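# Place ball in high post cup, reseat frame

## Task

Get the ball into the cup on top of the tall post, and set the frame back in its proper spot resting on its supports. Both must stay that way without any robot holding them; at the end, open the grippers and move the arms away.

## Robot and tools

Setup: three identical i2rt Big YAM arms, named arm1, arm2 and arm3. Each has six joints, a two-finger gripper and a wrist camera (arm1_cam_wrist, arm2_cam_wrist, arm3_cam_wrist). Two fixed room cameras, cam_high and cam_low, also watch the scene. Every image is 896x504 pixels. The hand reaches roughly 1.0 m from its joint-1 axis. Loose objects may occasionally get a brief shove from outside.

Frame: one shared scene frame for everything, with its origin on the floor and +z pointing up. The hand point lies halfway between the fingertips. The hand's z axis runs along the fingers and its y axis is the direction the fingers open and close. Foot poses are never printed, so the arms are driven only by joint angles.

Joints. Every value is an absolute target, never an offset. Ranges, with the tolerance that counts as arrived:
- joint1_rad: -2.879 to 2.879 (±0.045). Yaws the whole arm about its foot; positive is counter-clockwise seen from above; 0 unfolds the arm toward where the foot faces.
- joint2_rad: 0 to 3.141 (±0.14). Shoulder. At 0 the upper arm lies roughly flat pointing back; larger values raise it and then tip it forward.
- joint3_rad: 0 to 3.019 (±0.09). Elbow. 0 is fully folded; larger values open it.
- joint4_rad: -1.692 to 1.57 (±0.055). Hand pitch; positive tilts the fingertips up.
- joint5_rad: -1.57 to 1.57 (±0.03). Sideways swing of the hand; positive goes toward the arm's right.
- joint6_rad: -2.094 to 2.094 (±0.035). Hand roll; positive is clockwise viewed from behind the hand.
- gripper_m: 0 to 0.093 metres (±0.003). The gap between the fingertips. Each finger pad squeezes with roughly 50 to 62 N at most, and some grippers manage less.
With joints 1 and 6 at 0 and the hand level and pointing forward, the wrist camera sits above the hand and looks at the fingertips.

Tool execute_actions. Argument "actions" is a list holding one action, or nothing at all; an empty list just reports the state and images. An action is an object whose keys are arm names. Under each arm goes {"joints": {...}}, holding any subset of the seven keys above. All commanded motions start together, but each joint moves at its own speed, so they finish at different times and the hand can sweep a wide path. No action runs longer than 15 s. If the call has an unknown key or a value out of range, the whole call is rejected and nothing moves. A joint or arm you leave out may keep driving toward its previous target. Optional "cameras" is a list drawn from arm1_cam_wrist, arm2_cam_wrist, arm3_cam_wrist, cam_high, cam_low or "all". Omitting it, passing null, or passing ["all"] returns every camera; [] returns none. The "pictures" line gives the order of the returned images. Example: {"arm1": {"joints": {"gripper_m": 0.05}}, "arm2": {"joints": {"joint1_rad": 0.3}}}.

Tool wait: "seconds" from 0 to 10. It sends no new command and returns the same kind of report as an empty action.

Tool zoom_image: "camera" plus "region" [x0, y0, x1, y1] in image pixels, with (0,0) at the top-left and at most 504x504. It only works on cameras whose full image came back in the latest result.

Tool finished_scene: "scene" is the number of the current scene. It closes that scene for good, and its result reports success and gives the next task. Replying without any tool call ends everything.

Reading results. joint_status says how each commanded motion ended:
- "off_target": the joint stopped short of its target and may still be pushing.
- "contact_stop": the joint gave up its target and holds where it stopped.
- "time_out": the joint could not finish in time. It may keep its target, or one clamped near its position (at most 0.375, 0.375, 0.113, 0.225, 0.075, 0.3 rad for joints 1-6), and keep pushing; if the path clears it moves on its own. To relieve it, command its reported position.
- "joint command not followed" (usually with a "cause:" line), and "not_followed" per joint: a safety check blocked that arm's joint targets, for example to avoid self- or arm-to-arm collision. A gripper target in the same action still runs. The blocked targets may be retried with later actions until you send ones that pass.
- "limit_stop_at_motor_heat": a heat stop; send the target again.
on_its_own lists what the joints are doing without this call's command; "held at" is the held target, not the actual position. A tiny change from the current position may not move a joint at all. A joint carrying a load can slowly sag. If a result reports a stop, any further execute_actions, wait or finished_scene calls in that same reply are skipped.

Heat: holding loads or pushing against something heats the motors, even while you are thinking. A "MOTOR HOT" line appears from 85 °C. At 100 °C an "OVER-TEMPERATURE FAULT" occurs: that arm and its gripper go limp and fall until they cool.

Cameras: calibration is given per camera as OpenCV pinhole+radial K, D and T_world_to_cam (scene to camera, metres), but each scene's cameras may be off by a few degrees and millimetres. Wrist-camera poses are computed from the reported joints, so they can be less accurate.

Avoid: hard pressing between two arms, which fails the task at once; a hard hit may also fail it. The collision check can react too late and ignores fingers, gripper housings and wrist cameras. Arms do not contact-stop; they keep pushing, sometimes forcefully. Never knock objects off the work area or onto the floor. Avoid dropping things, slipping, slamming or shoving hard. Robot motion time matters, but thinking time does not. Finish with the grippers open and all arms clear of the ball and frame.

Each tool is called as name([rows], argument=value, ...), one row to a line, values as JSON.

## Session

execute_actions(actions=[])

Scene clock: 0.00 s.
Motor temperatures (°C, as the motors report them): arm1=[24 24 25 22 23 24] | arm2=[25 26 22 23 25 24] | arm3=[23 23 25 24 22 23]
arm1.joint_positions: joint1_rad=-0.436 joint2_rad=+0.563 joint3_rad=+1.440 joint4_rad=-1.403 joint5_rad=-0.114 joint6_rad=+0.283 gripper_m=+0.094
arm1.joint_status: not commanded
arm1.hand: x=+1.2722 y=+0.0600 z=+1.3520 quat_wxyz=(-0.011, -0.818, +0.275, +0.506) (m; scene frame)
arm2.joint_positions: joint1_rad=+0.030 joint2_rad=+0.651 joint3_rad=+1.435 joint4_rad=-1.164 joint5_rad=+0.052 joint6_rad=+0.001 gripper_m=+0.094
arm2.joint_status: not commanded
arm2.hand: x=-0.5871 y=+1.0411 z=+1.3929 quat_wxyz=(-0.488, -0.399, -0.722, +0.285) (m; scene frame)
arm3.joint_positions: joint1_rad=+0.353 joint2_rad=+0.566 joint3_rad=+1.391 joint4_rad=-1.147 joint5_rad=+0.065 joint6_rad=-0.341 gripper_m=+0.095
arm3.joint_status: not commanded
arm3.hand: x=-0.6814 y=-1.0309 z=+1.3718 quat_wxyz=(-0.511, +0.618, -0.523, -0.288) (m; scene frame)
pictures: arm1_cam_wrist, arm2_cam_wrist, arm3_cam_wrist, cam_high, cam_low
camera_calibration (this result's frames):
arm1_cam_wrist: T_world_to_cam=[[0.436503, 0.848336, -0.299651, -0.1992], [0.760136, -0.525908, -0.381593, -0.411063], [-0.481308, -0.0612088, -0.874412, 1.91992], [0, 0, 0, 1]] pos_world=[1.32349, 0.0703227, 1.46225]
arm2_cam_wrist: T_world_to_cam=[[-0.858852, -0.511912, 0.0178814, 0.00160845], [-0.44008, 0.719573, -0.537164, -0.257431], [0.262114, -0.469213, -0.843288, 1.94153], [0, 0, 0, 1]] pos_world=[-0.620811, 1.09706, 1.49896]
arm3_cam_wrist: T_world_to_cam=[[0.939222, -0.0744213, 0.335147, 0.10284], [0.125101, -0.83491, -0.535981, -0.0369437], [0.319706, 0.545332, -0.774856, 1.96716], [0, 0, 0, 1]] pos_world=[-0.720881, -1.09595, 1.47]
Images, in order (width x height): arm1_cam_wrist 896x504, arm2_cam_wrist 896x504, arm3_cam_wrist 896x504, cam_high 896x504, cam_low 896x504.

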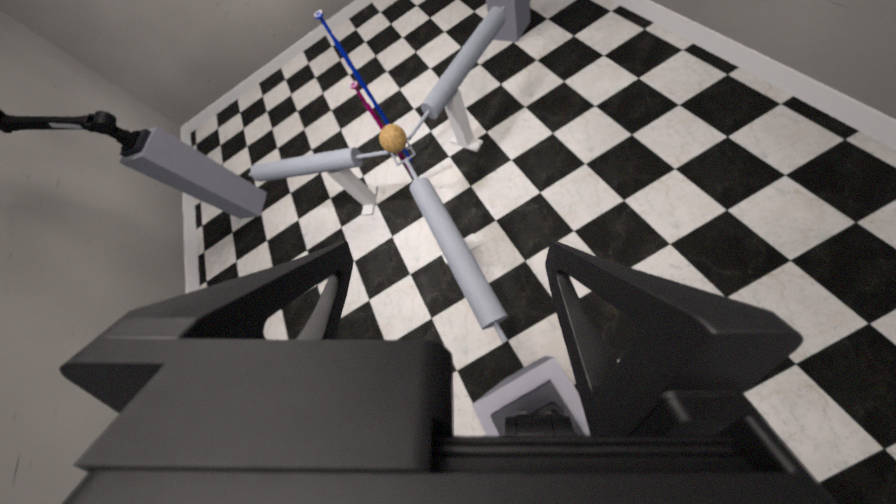

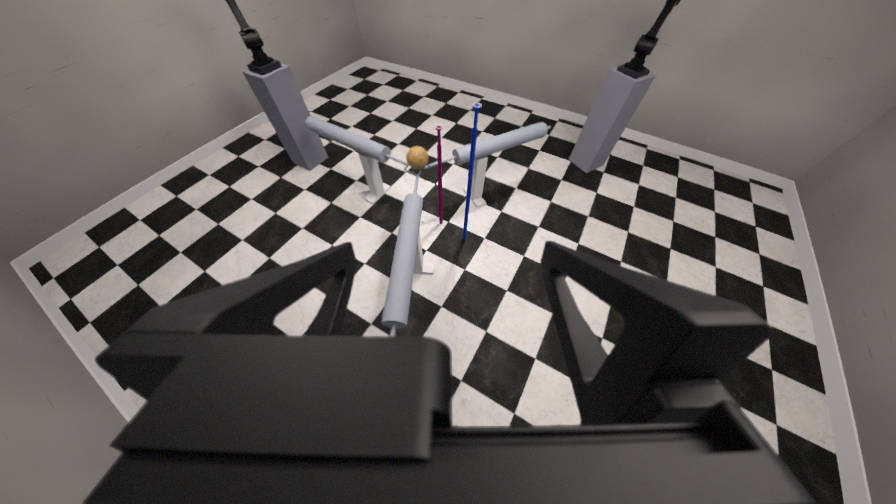

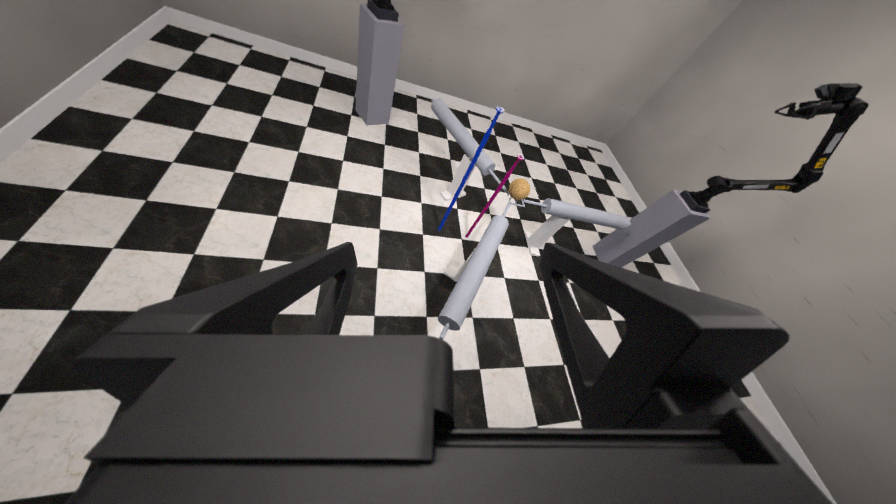

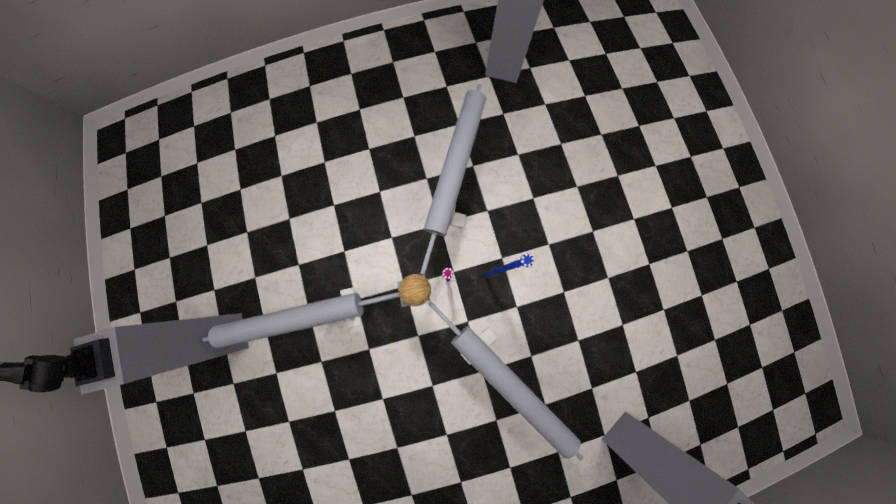

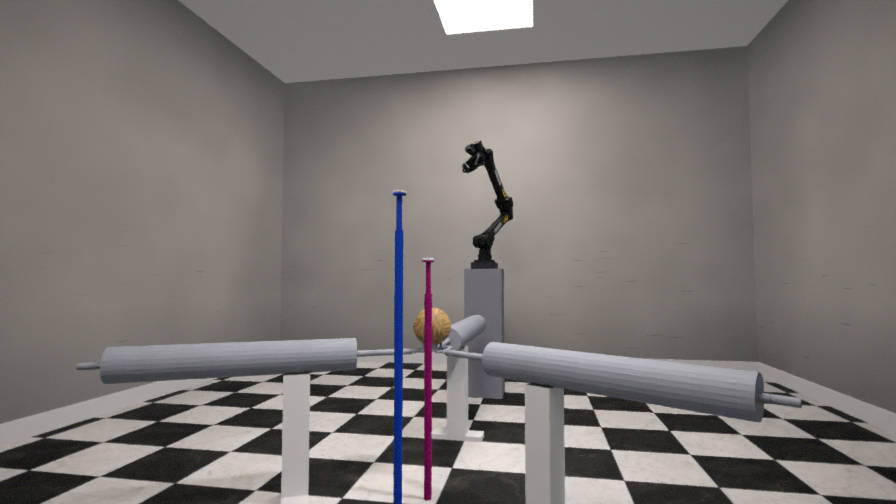

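execute_actions([
  {"arm1":{"joints":{"joint1_rad":-0.057,"joint2_rad":2.26,"joint3_rad":0.557,"joint4_rad":0.135,"joint5_rad":0,"joint6_rad":-0.025}},"arm2":{"joints":{"joint1_rad":0.415,"joint2_rad":2.43,"joint3_rad":1.302,"joint4_rad":-0.44,"joint5_rad":0,"joint6_rad":0.498}},"arm3":{"joints":{"joint1_rad":-0.2,"joint2_rad":2.42,"joint3_rad":1.55,"joint4_rad":-0.68,"joint5_rad":0,"joint6_rad":-0.117}}},
])

zoom_image(camera="cam_high", region=[380, 220, 560, 320])

Scene clock: 9.53 s.
Motor temperatures (°C, as the motors report them): arm1=[24 24 26 22 23 24] | arm2=[25 26 24 23 25 24] | arm3=[23 23 27 24 22 23]
arm1.joint_positions: joint1_rad=-0.059 joint2_rad=+2.256 joint3_rad=+0.559 joint4_rad=+0.118 joint5_rad=-0.001 joint6_rad=-0.010 gripper_m=+0.094
arm1.joint_status: all done
arm1.hand: x=+1.1840 y=+0.0165 z=+0.5475 quat_wxyz=(+0.002, -1.000, +0.023, +0.001) (m; scene frame)
arm2.joint_positions: joint1_rad=+0.409 joint2_rad=+2.434 joint3_rad=+1.299 joint4_rad=-0.454 joint5_rad=+0.001 joint6_rad=+0.488 gripper_m=+0.094
arm2.joint_status: all done
arm2.hand: x=-0.3025 y=+0.9657 z=+0.5342 quat_wxyz=(+0.006, -0.516, -0.856, +0.004) (m; scene frame)
arm3.joint_positions: joint1_rad=-0.197 joint2_rad=+2.415 joint3_rad=+1.548 joint4_rad=-0.687 joint5_rad=+0.000 joint6_rad=-0.131 gripper_m=+0.095
arm3.joint_status: all done
arm3.hand: x=-0.3505 y=-0.7853 z=+0.5713 quat_wxyz=(-0.007, +0.492, -0.871, -0.006) (m; scene frame)
pictures: arm1_cam_wrist, arm2_cam_wrist, arm3_cam_wrist, cam_high, cam_low
camera_calibration (this result's frames):
arm1_cam_wrist: T_world_to_cam=[[0.0483521, 0.998829, 0.00180231, -0.0728321], [0.812058, -0.0403612, 0.582179, -1.27109], [0.58157, -0.026686, -0.813058, -0.12122], [0, 0, 0, 1]] pos_world=[1.10622, 0.0182092, 0.641574]
arm2_cam_wrist: T_world_to_cam=[[-0.887885, -0.459666, 0.019142, 0.162906], [-0.358919, 0.718111, 0.596233, -1.11874], [-0.287814, 0.522516, -0.802583, -0.0383573], [0, 0, 0, 1]] pos_world=[-0.267934, 0.898304, 0.633125]
arm3_cam_wrist: T_world_to_cam=[[0.857577, -0.514355, 0.000576315, -0.104399], [-0.42111, -0.701468, 0.574986, -1.02371], [-0.295342, -0.493337, -0.818163, 0.100656], [0, 0, 0, 1]] pos_world=[-0.311836, -0.72214, 0.671031]
Images, in order (width x height): arm1_cam_wrist 896x504, arm2_cam_wrist 896x504, arm3_cam_wrist 896x504, cam_high 896x504, cam_low 896x504.

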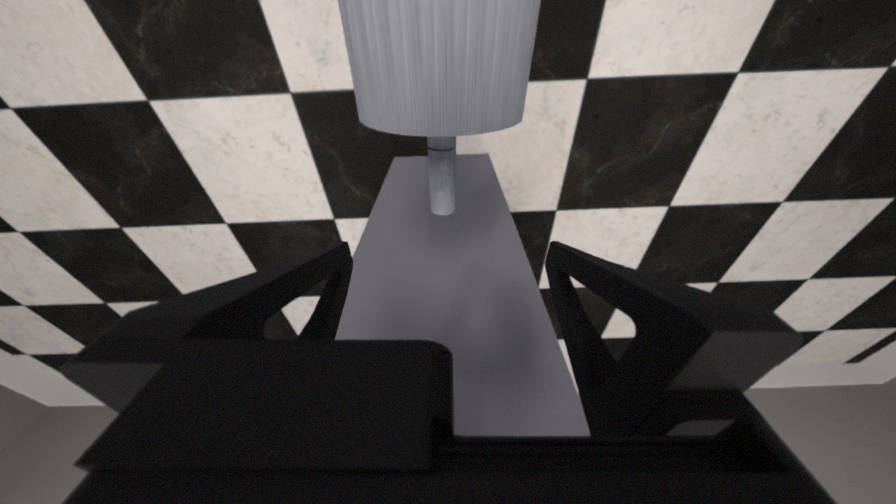

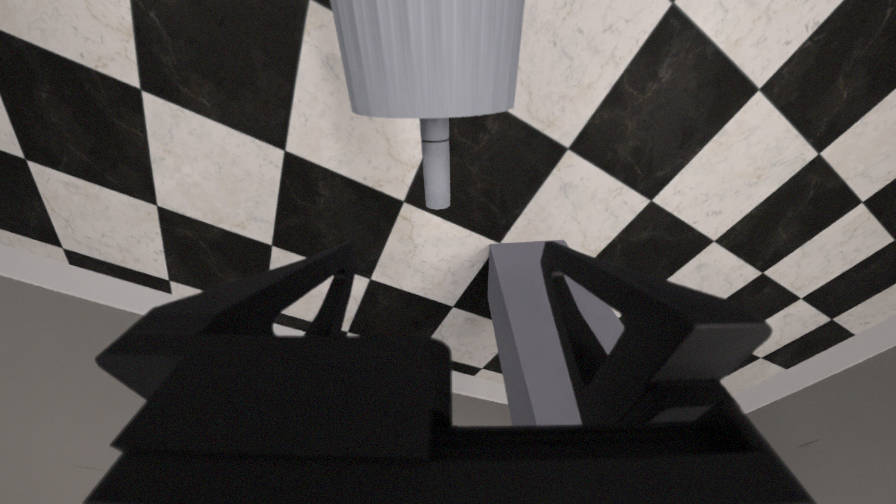

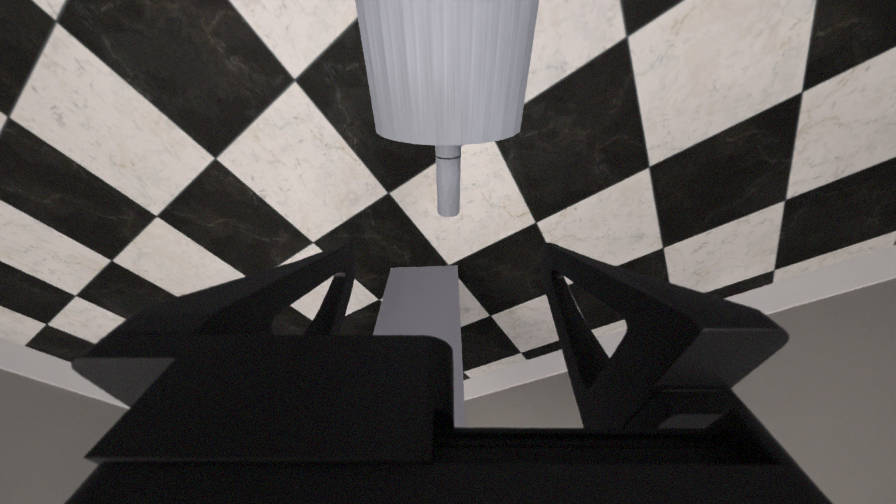

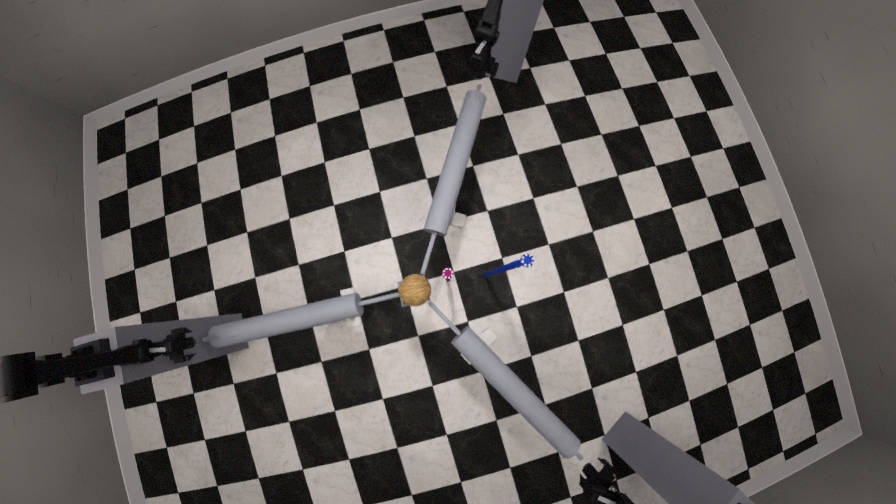

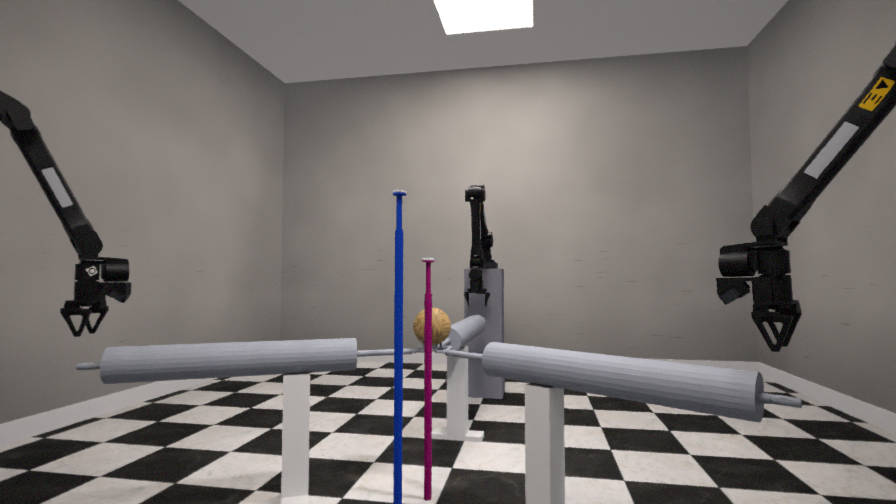

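Region (380, 220, 560, 320) of cam_high's 896x504 image, scaled by 2.800, with more detail than that image has.

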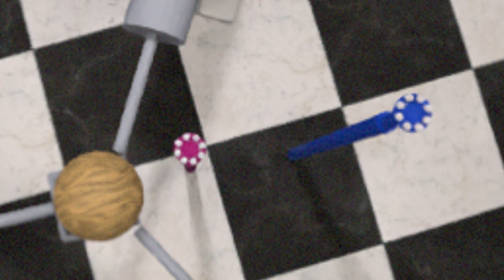

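execute_actions([
  {"arm1":{"joints":{"joint1_rad":-0.028,"joint2_rad":2.632,"joint3_rad":0.771,"joint4_rad":0.265,"joint6_rad":0.012}},"arm2":{"joints":{"joint1_rad":0.44,"joint2_rad":2.698,"joint3_rad":1.417,"joint4_rad":-0.217,"joint6_rad":0.51}},"arm3":{"joints":{"joint2_rad":2.69,"joint3_rad":1.70,"joint4_rad":-0.59}}},
])

Scene clock: 17.57 s.
Motor temperatures (°C, as the motors report them): arm1=[24 24 26 22 23 24] | arm2=[25 27 24 23 25 24] | arm3=[23 25 27 24 22 23]
arm1.joint_positions: joint1_rad=-0.035 joint2_rad=+2.517 joint3_rad=+0.776 joint4_rad=+0.275 joint5_rad=+0.009 joint6_rad=-0.002 gripper_m=+0.094
arm1.joint_status: all done
arm1.hand: x=+1.1168 y=+0.0143 z=+0.4681 quat_wxyz=(+0.009, -0.998, +0.014, +0.058) (m; scene frame)
arm2.joint_positions: joint1_rad=+0.427 joint2_rad=+2.702 joint3_rad=+1.415 joint4_rad=-0.232 joint5_rad=+0.002 joint6_rad=+0.501 gripper_m=+0.094
arm2.joint_status: all done
arm2.hand: x=-0.2957 y=+0.9703 z=+0.4190 quat_wxyz=(-0.029, -0.514, -0.857, +0.006) (m; scene frame)
arm3.joint_positions: joint1_rad=-0.197 joint2_rad=+2.690 joint3_rad=+1.690 joint4_rad=-0.593 joint5_rad=-0.001 joint6_rad=-0.130 gripper_m=+0.095
arm3.joint_status: all done
arm3.hand: x=-0.3564 y=-0.7909 z=+0.4445 quat_wxyz=(+0.012, +0.491, -0.871, +0.000) (m; scene frame)
pictures: arm1_cam_wrist, arm2_cam_wrist, arm3_cam_wrist, cam_high, cam_low
camera_calibration (this result's frames):
arm1_cam_wrist: T_world_to_cam=[[0.0323231, 0.999398, 0.0125987, -0.0544696], [0.873148, -0.0343696, 0.486243, -1.19379], [0.486383, -0.0047163, -0.873733, -0.0123469], [0, 0, 0, 1]] pos_world=[1.05012, 0.0133486, 0.57037]
arm2_cam_wrist: T_world_to_cam=[[-0.885697, -0.464082, -0.0129688, 0.191602], [-0.395047, 0.738683, 0.546155, -1.06053], [-0.243881, 0.488852, -0.837584, -0.0710192], [0, 0, 0, 1]] pos_world=[-0.26658, 0.907035, 0.522217]
arm3_cam_wrist: T_world_to_cam=[[0.856874, -0.515493, -0.00572198, -0.10047], [-0.407096, -0.683417, 0.605982, -0.951733], [-0.31629, -0.516921, -0.795458, -0.0438133], [0, 0, 0, 1]] pos_world=[-0.315214, -0.72487, 0.541306]
Images, in order (width x height): arm1_cam_wrist 896x504, arm2_cam_wrist 896x504, arm3_cam_wrist 896x504, cam_high 896x504, cam_low 896x504.

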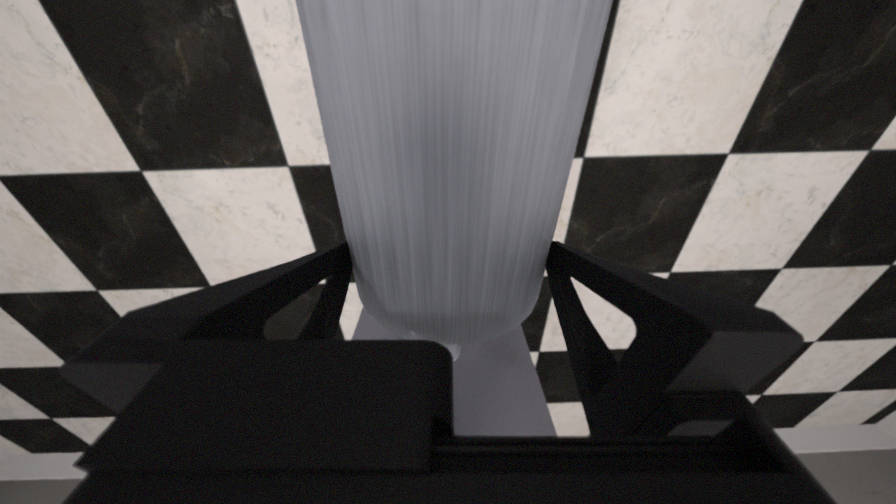

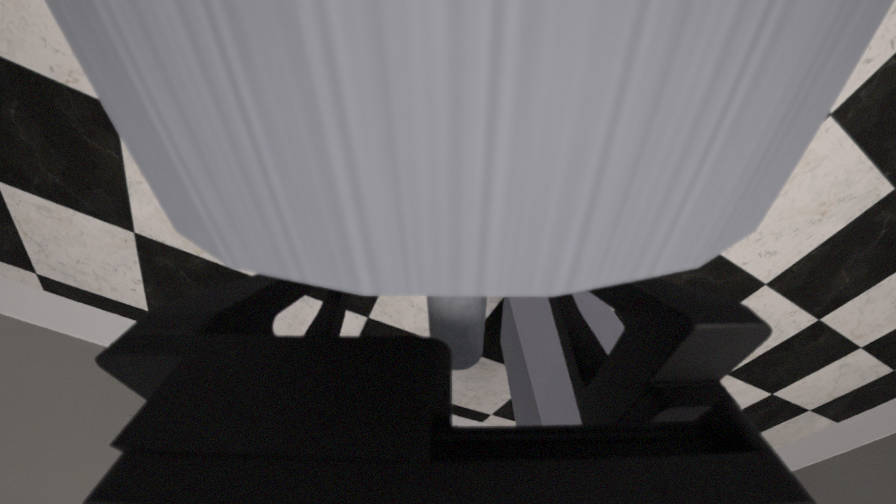

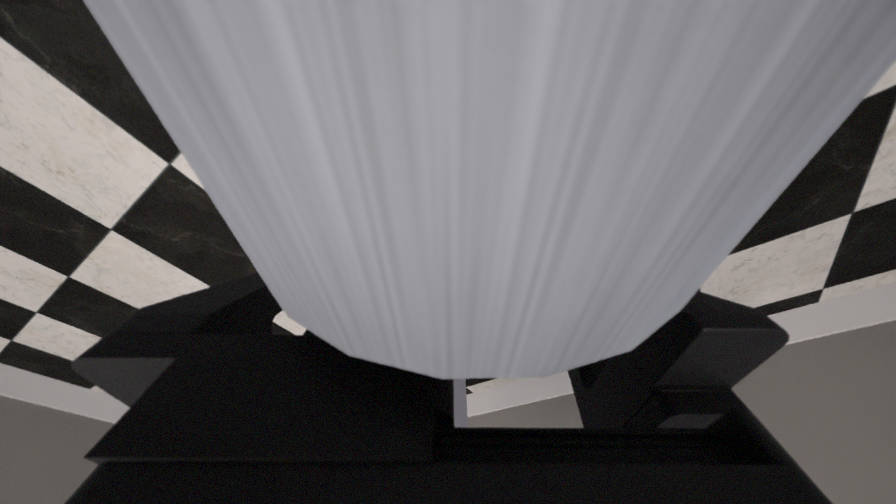

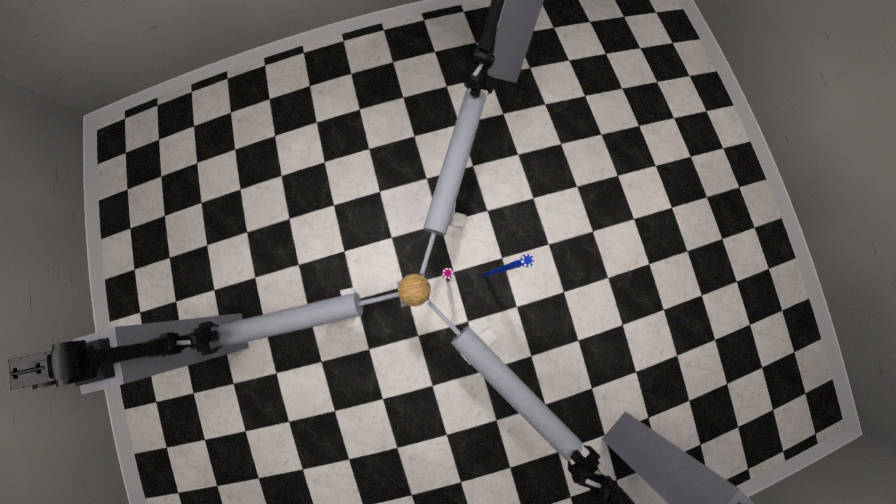

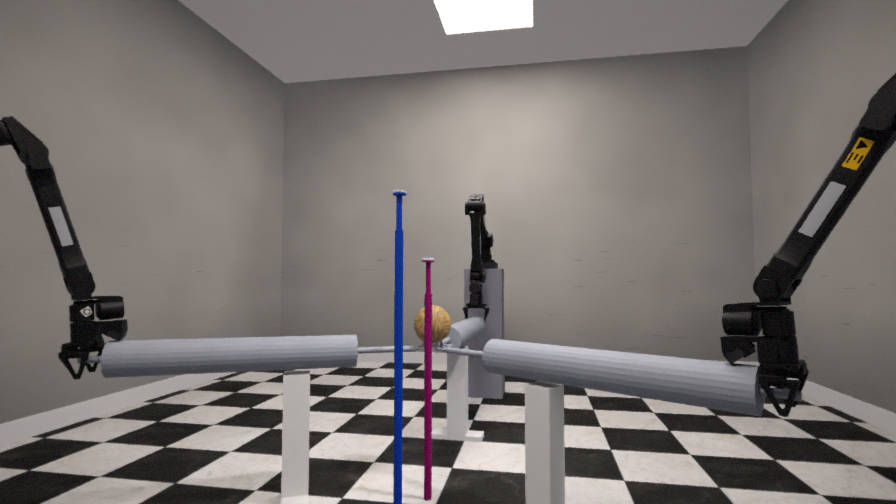

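Arm1 landed on the cylinder. Back off.

execute_actions([
  {"arm1":{"joints":{"joint2_rad":2.43,"joint3_rad":0.72}}},
], cameras=[])

execute_actions([
  {"arm1":{"joints":{"joint3_rad":0.64,"joint4_rad":0.16}}},
], cameras=[])

execute_actions([
  {"arm1":{"joints":{"joint2_rad":2.55,"joint3_rad":0.705,"joint4_rad":0.23}}},
], cameras=[])

execute_actions([
  {"arm1":{"joints":{"joint2_rad":2.64,"joint3_rad":0.771,"joint4_rad":0.265}}},
])

Scene clock: 22.73 s.
Motor temperatures (°C, as the motors report them): arm1=[24 24 26 22 23 24] | arm2=[25 27 23 23 25 24] | arm3=[23 25 27 24 22 23]
arm1.joint_positions: joint1_rad=-0.035 joint2_rad=+2.445 joint3_rad=+0.725 joint4_rad=+0.276 joint5_rad=+0.003 joint6_rad=-0.002 gripper_m=+0.094
arm1.joint_status: all done
arm1.hand: x=+1.1169 y=+0.0131 z=+0.4921 quat_wxyz=(+0.006, -0.998, +0.014, +0.069) (m; scene frame)
arm2.joint_positions: joint1_rad=+0.427 joint2_rad=+2.702 joint3_rad=+1.415 joint4_rad=-0.232 joint5_rad=+0.002 joint6_rad=+0.501 gripper_m=+0.094
arm2.joint_status: not commanded
arm2.hand: x=-0.2957 y=+0.9703 z=+0.4190 quat_wxyz=(-0.029, -0.514, -0.857, +0.006) (m; scene frame)
arm3.joint_positions: joint1_rad=-0.197 joint2_rad=+2.690 joint3_rad=+1.690 joint4_rad=-0.593 joint5_rad=-0.001 joint6_rad=-0.130 gripper_m=+0.095
arm3.joint_status: not commanded
arm3.hand: x=-0.3564 y=-0.7909 z=+0.4445 quat_wxyz=(+0.012, +0.491, -0.871, +0.000) (m; scene frame)
pictures: none
No camera images: the call's "cameras" was empty. Leave "cameras" out to get every camera's image.

Scene clock: 23.53 s.
Motor temperatures (°C, as the motors report them): arm1=[24 24 26 22 23 24] | arm2=[25 27 23 23 25 24] | arm3=[23 25 27 24 22 23]
arm1.joint_positions: joint1_rad=-0.035 joint2_rad=+2.440 joint3_rad=+0.638 joint4_rad=+0.172 joint5_rad=+0.003 joint6_rad=-0.002 gripper_m=+0.094
arm1.joint_status: all done
arm1.hand: x=+1.1942 y=+0.0107 z=+0.4972 quat_wxyz=(+0.004, -1.000, +0.014, -0.024) (m; scene frame)
arm2.joint_positions: joint1_rad=+0.427 joint2_rad=+2.702 joint3_rad=+1.415 joint4_rad=-0.232 joint5_rad=+0.002 joint6_rad=+0.501 gripper_m=+0.094
arm2.joint_status: not commanded
arm2.hand: x=-0.2957 y=+0.9703 z=+0.4190 quat_wxyz=(-0.029, -0.514, -0.857, +0.006) (m; scene frame)
arm3.joint_positions: joint1_rad=-0.197 joint2_rad=+2.690 joint3_rad=+1.690 joint4_rad=-0.593 joint5_rad=-0.001 joint6_rad=-0.130 gripper_m=+0.095
arm3.joint_status: not commanded
arm3.hand: x=-0.3564 y=-0.7909 z=+0.4445 quat_wxyz=(+0.012, +0.491, -0.871, +0.000) (m; scene frame)
pictures: none
No camera images: the call's "cameras" was empty. Leave "cameras" out to get every camera's image.

Scene clock: 24.47 s.
Motor temperatures (°C, as the motors report them): arm1=[24 24 26 22 23 24] | arm2=[25 27 23 23 25 24] | arm3=[23 25 27 24 22 23]
arm1.joint_positions: joint1_rad=-0.035 joint2_rad=+2.545 joint3_rad=+0.710 joint4_rad=+0.217 joint5_rad=+0.003 joint6_rad=-0.002 gripper_m=+0.094
arm1.joint_status: all done
arm1.hand: x=+1.1851 y=+0.0112 z=+0.4642 quat_wxyz=(+0.004, -1.000, +0.014, -0.018) (m; scene frame)
arm2.joint_positions: joint1_rad=+0.427 joint2_rad=+2.702 joint3_rad=+1.415 joint4_rad=-0.232 joint5_rad=+0.002 joint6_rad=+0.501 gripper_m=+0.094
arm2.joint_status: not commanded
arm2.hand: x=-0.2957 y=+0.9703 z=+0.4190 quat_wxyz=(-0.029, -0.514, -0.857, +0.006) (m; scene frame)
arm3.joint_positions: joint1_rad=-0.197 joint2_rad=+2.690 joint3_rad=+1.690 joint4_rad=-0.593 joint5_rad=-0.001 joint6_rad=-0.130 gripper_m=+0.095
arm3.joint_status: not commanded
arm3.hand: x=-0.3564 y=-0.7909 z=+0.4445 quat_wxyz=(+0.012, +0.491, -0.871, +0.000) (m; scene frame)
pictures: none
No camera images: the call's "cameras" was empty. Leave "cameras" out to get every camera's image.

Scene clock: 25.30 s.
Motor temperatures (°C, as the motors report them): arm1=[24 24 26 22 23 24] | arm2=[25 27 23 23 25 24] | arm3=[23 25 27 24 22 23]
arm1.joint_positions: joint1_rad=-0.035 joint2_rad=+2.631 joint3_rad=+0.772 joint4_rad=+0.252 joint5_rad=+0.003 joint6_rad=-0.002 gripper_m=+0.094
arm1.joint_status: all done
arm1.hand: x=+1.1784 y=+0.0116 z=+0.4357 quat_wxyz=(+0.005, -1.000, +0.014, -0.013) (m; scene frame)
arm2.joint_positions: joint1_rad=+0.427 joint2_rad=+2.702 joint3_rad=+1.415 joint4_rad=-0.232 joint5_rad=+0.002 joint6_rad=+0.501 gripper_m=+0.094
arm2.joint_status: not commanded
arm2.hand: x=-0.2957 y=+0.9703 z=+0.4190 quat_wxyz=(-0.029, -0.514, -0.857, +0.006) (m; scene frame)
arm3.joint_positions: joint1_rad=-0.197 joint2_rad=+2.690 joint3_rad=+1.690 joint4_rad=-0.593 joint5_rad=-0.001 joint6_rad=-0.130 gripper_m=+0.095
arm3.joint_status: not commanded
arm3.hand: x=-0.3564 y=-0.7909 z=+0.4445 quat_wxyz=(+0.012, +0.491, -0.871, +0.000) (m; scene frame)
pictures: arm1_cam_wrist, arm2_cam_wrist, arm3_cam_wrist, cam_high, cam_low
camera_calibration (this result's frames):
arm1_cam_wrist: T_world_to_cam=[[0.0319655, 0.999467, 0.00666262, -0.0503063], [0.796163, -0.0294921, 0.604363, -1.1927], [0.604237, -0.0140142, -0.796681, -0.242984], [0, 0, 0, 1]] pos_world=[1.09801, 0.0116991, 0.527577]
arm2_cam_wrist: T_world_to_cam=[[-0.885697, -0.464082, -0.0129688, 0.191602], [-0.395047, 0.738683, 0.546155, -1.06053], [-0.243881, 0.488852, -0.837584, -0.0710192], [0, 0, 0, 1]] pos_world=[-0.26658, 0.907035, 0.522217]
arm3_cam_wrist: T_world_to_cam=[[0.856874, -0.515493, -0.00572198, -0.10047], [-0.407096, -0.683417, 0.605982, -0.951733], [-0.31629, -0.516921, -0.795458, -0.0438133], [0, 0, 0, 1]] pos_world=[-0.315214, -0.72487, 0.541306]
Images, in order (width x height): arm1_cam_wrist 896x504, arm2_cam_wrist 896x504, arm3_cam_wrist 896x504, cam_high 896x504, cam_low 896x504.

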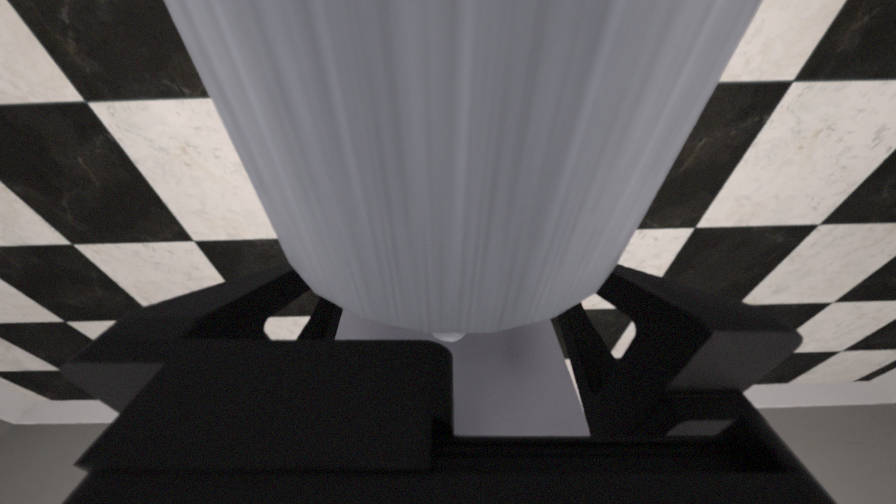

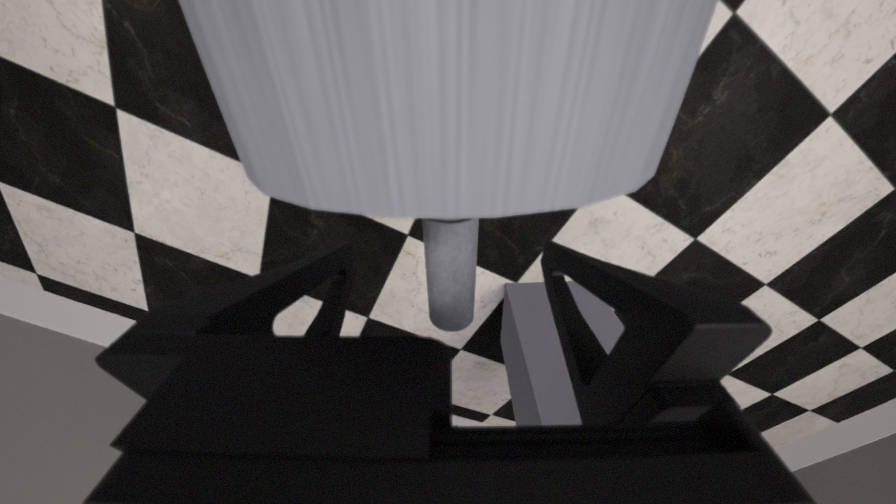

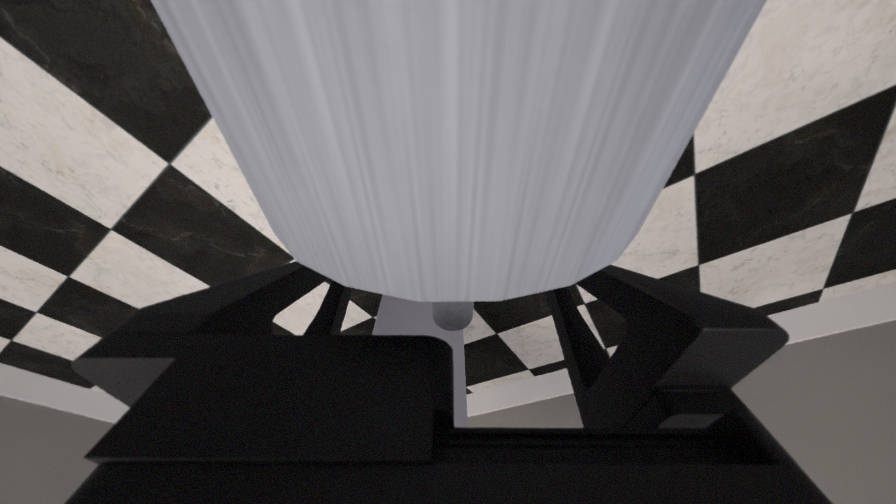

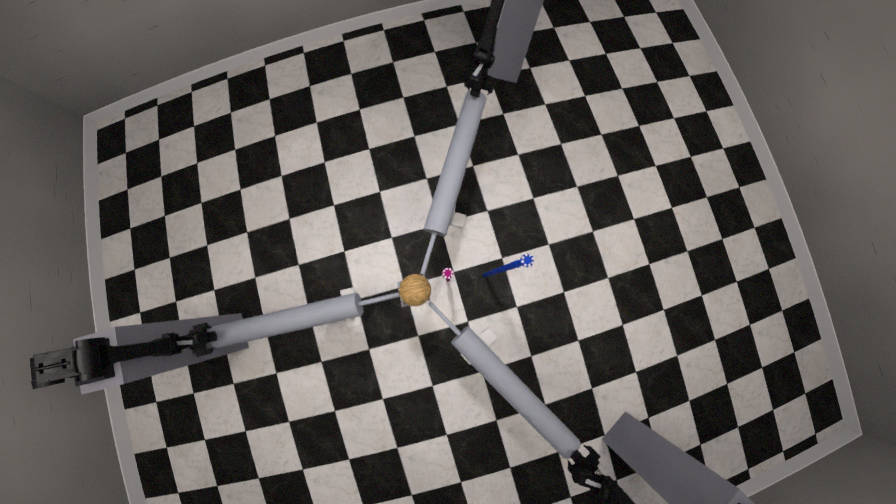

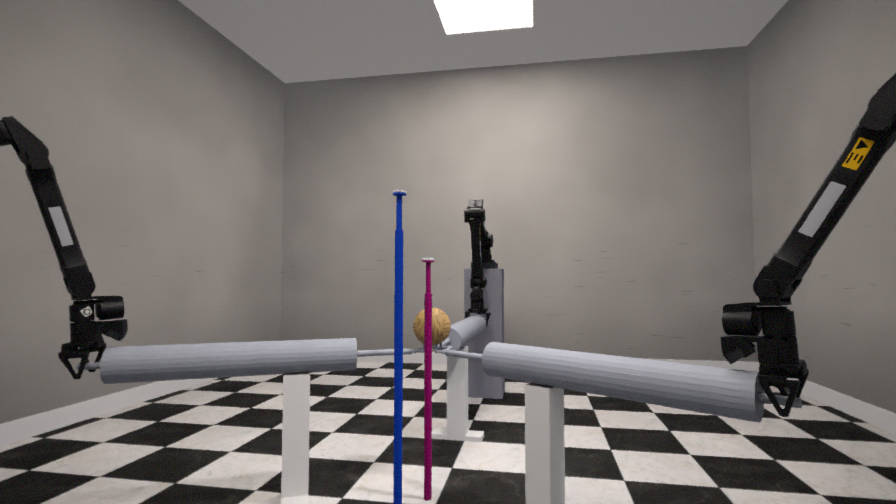

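execute_actions([
  {"arm1":{"joints":{"joint3_rad":0.742}}},
], cameras=[])

execute_actions([
  {"arm1":{"joints":{"gripper_m":0}},"arm2":{"joints":{"gripper_m":0}},"arm3":{"joints":{"gripper_m":0}}},
], cameras=["arm1_cam_wrist"])

Scene clock: 32.27 s.
Motor temperatures (°C, as the motors report them): arm1=[24 25 26 22 23 24] | arm2=[25 28 23 23 25 24] | arm3=[23 26 27 24 22 23]
arm1.joint_positions: joint1_rad=-0.035 joint2_rad=+2.631 joint3_rad=+0.760 joint4_rad=+0.252 joint5_rad=+0.003 joint6_rad=-0.002 gripper_m=+0.094
arm1.joint_status: all done
arm1.hand: x=+1.1861 y=+0.0114 z=+0.4372 quat_wxyz=(+0.004, -1.000, +0.014, -0.019) (m; scene frame)
arm2.joint_positions: joint1_rad=+0.427 joint2_rad=+2.702 joint3_rad=+1.415 joint4_rad=-0.232 joint5_rad=+0.002 joint6_rad=+0.501 gripper_m=+0.094
arm2.joint_status: not commanded
arm2.hand: x=-0.2957 y=+0.9703 z=+0.4190 quat_wxyz=(-0.029, -0.514, -0.857, +0.006) (m; scene frame)
arm3.joint_positions: joint1_rad=-0.197 joint2_rad=+2.690 joint3_rad=+1.690 joint4_rad=-0.593 joint5_rad=-0.001 joint6_rad=-0.130 gripper_m=+0.095
arm3.joint_status: not commanded
arm3.hand: x=-0.3564 y=-0.7909 z=+0.4445 quat_wxyz=(+0.012, +0.491, -0.871, +0.000) (m; scene frame)
pictures: none
No camera images: the call's "cameras" was empty. Leave "cameras" out to get every camera's image.

Scene clock: 33.00 s.
Motor temperatures (°C, as the motors report them): arm1=[24 25 26 22 23 24] | arm2=[25 28 23 23 25 24] | arm3=[23 26 27 24 22 23]
arm1.joint_positions: joint1_rad=-0.035 joint2_rad=+2.631 joint3_rad=+0.760 joint4_rad=+0.252 joint5_rad=+0.000 joint6_rad=+0.005 gripper_m=+0.019
arm1.joint_status: gripper_m off_target (ended at +0.019, target +0.000)
arm1.hand: x=+1.1861 y=+0.0108 z=+0.4372 quat_wxyz=(+0.003, -1.000, +0.018, -0.019) (m; scene frame)
arm2.joint_positions: joint1_rad=+0.427 joint2_rad=+2.702 joint3_rad=+1.415 joint4_rad=-0.232 joint5_rad=+0.002 joint6_rad=+0.498 gripper_m=+0.018
arm2.joint_status: gripper_m off_target (ended at +0.018, target +0.000)
arm2.hand: x=-0.2956 y=+0.9703 z=+0.4190 quat_wxyz=(-0.029, -0.512, -0.858, +0.006) (m; scene frame)
arm3.joint_positions: joint1_rad=-0.197 joint2_rad=+2.690 joint3_rad=+1.690 joint4_rad=-0.593 joint5_rad=+0.001 joint6_rad=-0.131 gripper_m=+0.019
arm3.joint_status: gripper_m off_target (ended at +0.019, target +0.000)
arm3.hand: x=-0.3561 y=-0.7912 z=+0.4445 quat_wxyz=(+0.011, +0.492, -0.871, +0.001) (m; scene frame)
pictures: arm1_cam_wrist
camera_calibration (this result's frames):
arm1_cam_wrist: T_world_to_cam=[[0.0393297, 0.99922, 0.00352003, -0.0570839], [0.788358, -0.0331942, 0.614321, -1.19477], [0.613959, -0.021386, -0.789048, -0.261281], [0, 0, 0, 1]] pos_world=[1.10457, 0.0117922, 0.52801]
Images, in order (width x height): arm1_cam_wrist 896x504.

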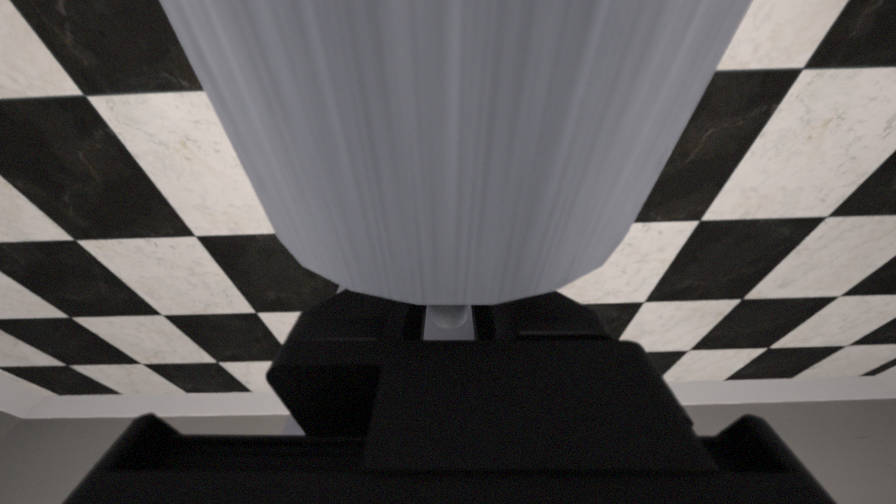

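execute_actions([
  {"arm1":{"joints":{"joint2_rad":2.465,"joint3_rad":0.665,"joint4_rad":0.175}},"arm2":{"joints":{"joint1_rad":0.427,"joint2_rad":2.555,"joint3_rad":1.329,"joint4_rad":-0.275}},"arm3":{"joints":{"joint2_rad":2.54,"joint3_rad":1.615,"joint4_rad":-0.64}}},
], cameras=[])

execute_actions([
  {"arm1":{"joints":{"joint2_rad":2.288,"joint3_rad":0.59,"joint4_rad":0.07}},"arm2":{"joints":{"joint2_rad":2.43,"joint3_rad":1.263,"joint4_rad":-0.335}},"arm3":{"joints":{"joint2_rad":2.428,"joint3_rad":1.57,"joint4_rad":-0.7}}},
], cameras=[])

execute_actions([
  {"arm1":{"joints":{"joint2_rad":1.9,"joint3_rad":0.5,"joint4_rad":-0.22}},"arm2":{"joints":{"joint2_rad":2.194,"joint3_rad":1.182,"joint4_rad":-0.49}},"arm3":{"joints":{"joint2_rad":2.234,"joint3_rad":1.53,"joint4_rad":-0.845}}},
], cameras=["cam_high","cam_low"])

Scene clock: 48.37 s.
Motor temperatures (°C, as the motors report them): arm1=[24 25 26 22 23 24] | arm2=[25 28 23 23 25 24] | arm3=[23 27 27 24 22 23]
arm1.joint_positions: joint1_rad=-0.035 joint2_rad=+2.488 joint3_rad=+0.681 joint4_rad=+0.190 joint5_rad=+0.000 joint6_rad=+0.006 gripper_m=+0.019
arm1.joint_status: all done
arm1.hand: x=+1.1837 y=+0.0107 z=+0.4814 quat_wxyz=(+0.003, -1.000, +0.018, -0.017) (m; scene frame)
arm2.joint_positions: joint1_rad=+0.420 joint2_rad=+2.582 joint3_rad=+1.331 joint4_rad=-0.266 joint5_rad=+0.000 joint6_rad=+0.489 gripper_m=+0.018
arm2.joint_status: all done
arm2.hand: x=-0.2982 y=+0.9689 z=+0.4670 quat_wxyz=(-0.030, -0.512, -0.859, +0.006) (m; scene frame)
arm3.joint_positions: joint1_rad=-0.193 joint2_rad=+2.587 joint3_rad=+1.619 joint4_rad=-0.625 joint5_rad=+0.001 joint6_rad=-0.131 gripper_m=+0.019
arm3.joint_status: all done
arm3.hand: x=-0.3593 y=-0.7924 z=+0.4886 quat_wxyz=(+0.012, +0.493, -0.870, +0.002) (m; scene frame)
pictures: none
No camera images: the call's "cameras" was empty. Leave "cameras" out to get every camera's image.

Scene clock: 49.27 s.
Motor temperatures (°C, as the motors report them): arm1=[24 25 26 22 23 24] | arm2=[25 28 23 23 25 24] | arm3=[23 27 27 24 22 23]
arm1.joint_positions: joint1_rad=-0.035 joint2_rad=+2.308 joint3_rad=+0.600 joint4_rad=+0.087 joint5_rad=+0.002 joint6_rad=+0.006 gripper_m=+0.019
arm1.joint_status: all done
arm1.hand: x=+1.1853 y=+0.0106 z=+0.5328 quat_wxyz=(+0.004, -1.000, +0.018, -0.019) (m; scene frame)
arm2.joint_positions: joint1_rad=+0.422 joint2_rad=+2.452 joint3_rad=+1.265 joint4_rad=-0.327 joint5_rad=-0.001 joint6_rad=+0.492 gripper_m=+0.018
arm2.joint_status: all done
arm2.hand: x=-0.2958 y=+0.9695 z=+0.5203 quat_wxyz=(-0.031, -0.512, -0.859, +0.005) (m; scene frame)
arm3.joint_positions: joint1_rad=-0.193 joint2_rad=+2.476 joint3_rad=+1.569 joint4_rad=-0.689 joint5_rad=+0.000 joint6_rad=-0.131 gripper_m=+0.019
arm3.joint_status: all done
arm3.hand: x=-0.3594 y=-0.7922 z=+0.5409 quat_wxyz=(+0.013, +0.494, -0.870, +0.002) (m; scene frame)
pictures: none
No camera images: the call's "cameras" was empty. Leave "cameras" out to get every camera's image.

Scene clock: 50.30 s.
Motor temperatures (°C, as the motors report them): arm1=[24 25 26 22 23 24] | arm2=[25 28 23 23 25 24] | arm3=[23 27 27 24 22 23]
arm1.joint_positions: joint1_rad=-0.035 joint2_rad=+1.922 joint3_rad=+0.501 joint4_rad=-0.199 joint5_rad=+0.007 joint6_rad=+0.008 gripper_m=+0.019
arm1.joint_status: all done
arm1.hand: x=+1.1874 y=+0.0107 z=+0.6310 quat_wxyz=(+0.006, -1.000, +0.019, -0.019) (m; scene frame)
arm2.joint_positions: joint1_rad=+0.428 joint2_rad=+2.210 joint3_rad=+1.187 joint4_rad=-0.484 joint5_rad=+0.001 joint6_rad=+0.498 gripper_m=+0.018
arm2.joint_status: all done
arm2.hand: x=-0.2922 y=+0.9712 z=+0.6235 quat_wxyz=(-0.035, -0.512, -0.858, +0.006) (m; scene frame)
arm3.joint_positions: joint1_rad=-0.192 joint2_rad=+2.271 joint3_rad=+1.520 joint4_rad=-0.846 joint5_rad=-0.006 joint6_rad=-0.131 gripper_m=+0.019
arm3.joint_status: all done
arm3.hand: x=-0.3598 y=-0.7919 z=+0.6465 quat_wxyz=(+0.015, +0.494, -0.870, -0.001) (m; scene frame)
pictures: cam_high, cam_low
Images, in order (width x height): cam_high 896x504, cam_low 896x504.

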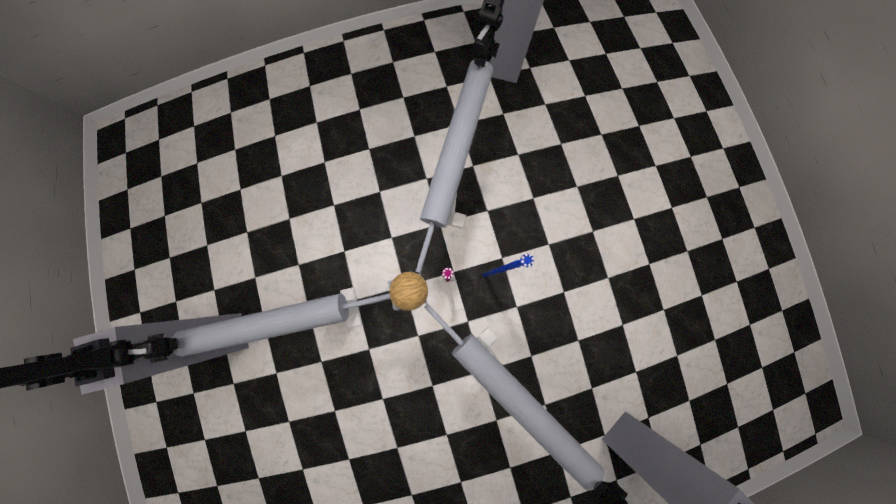

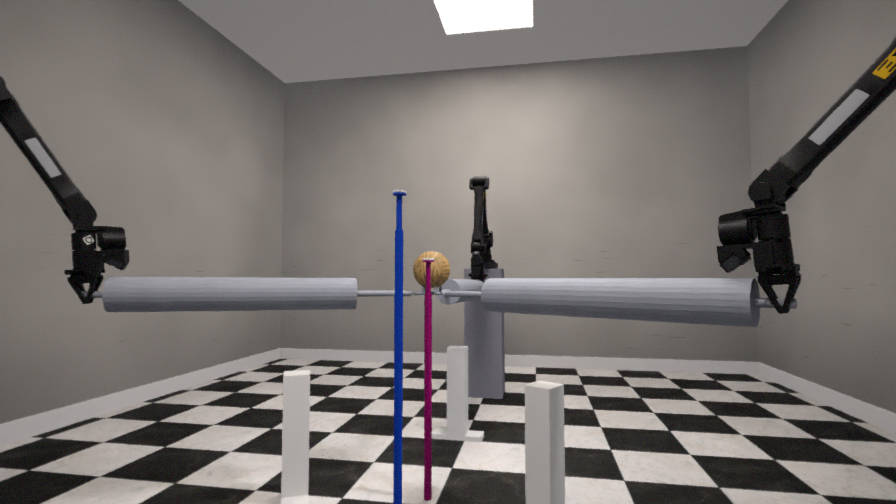

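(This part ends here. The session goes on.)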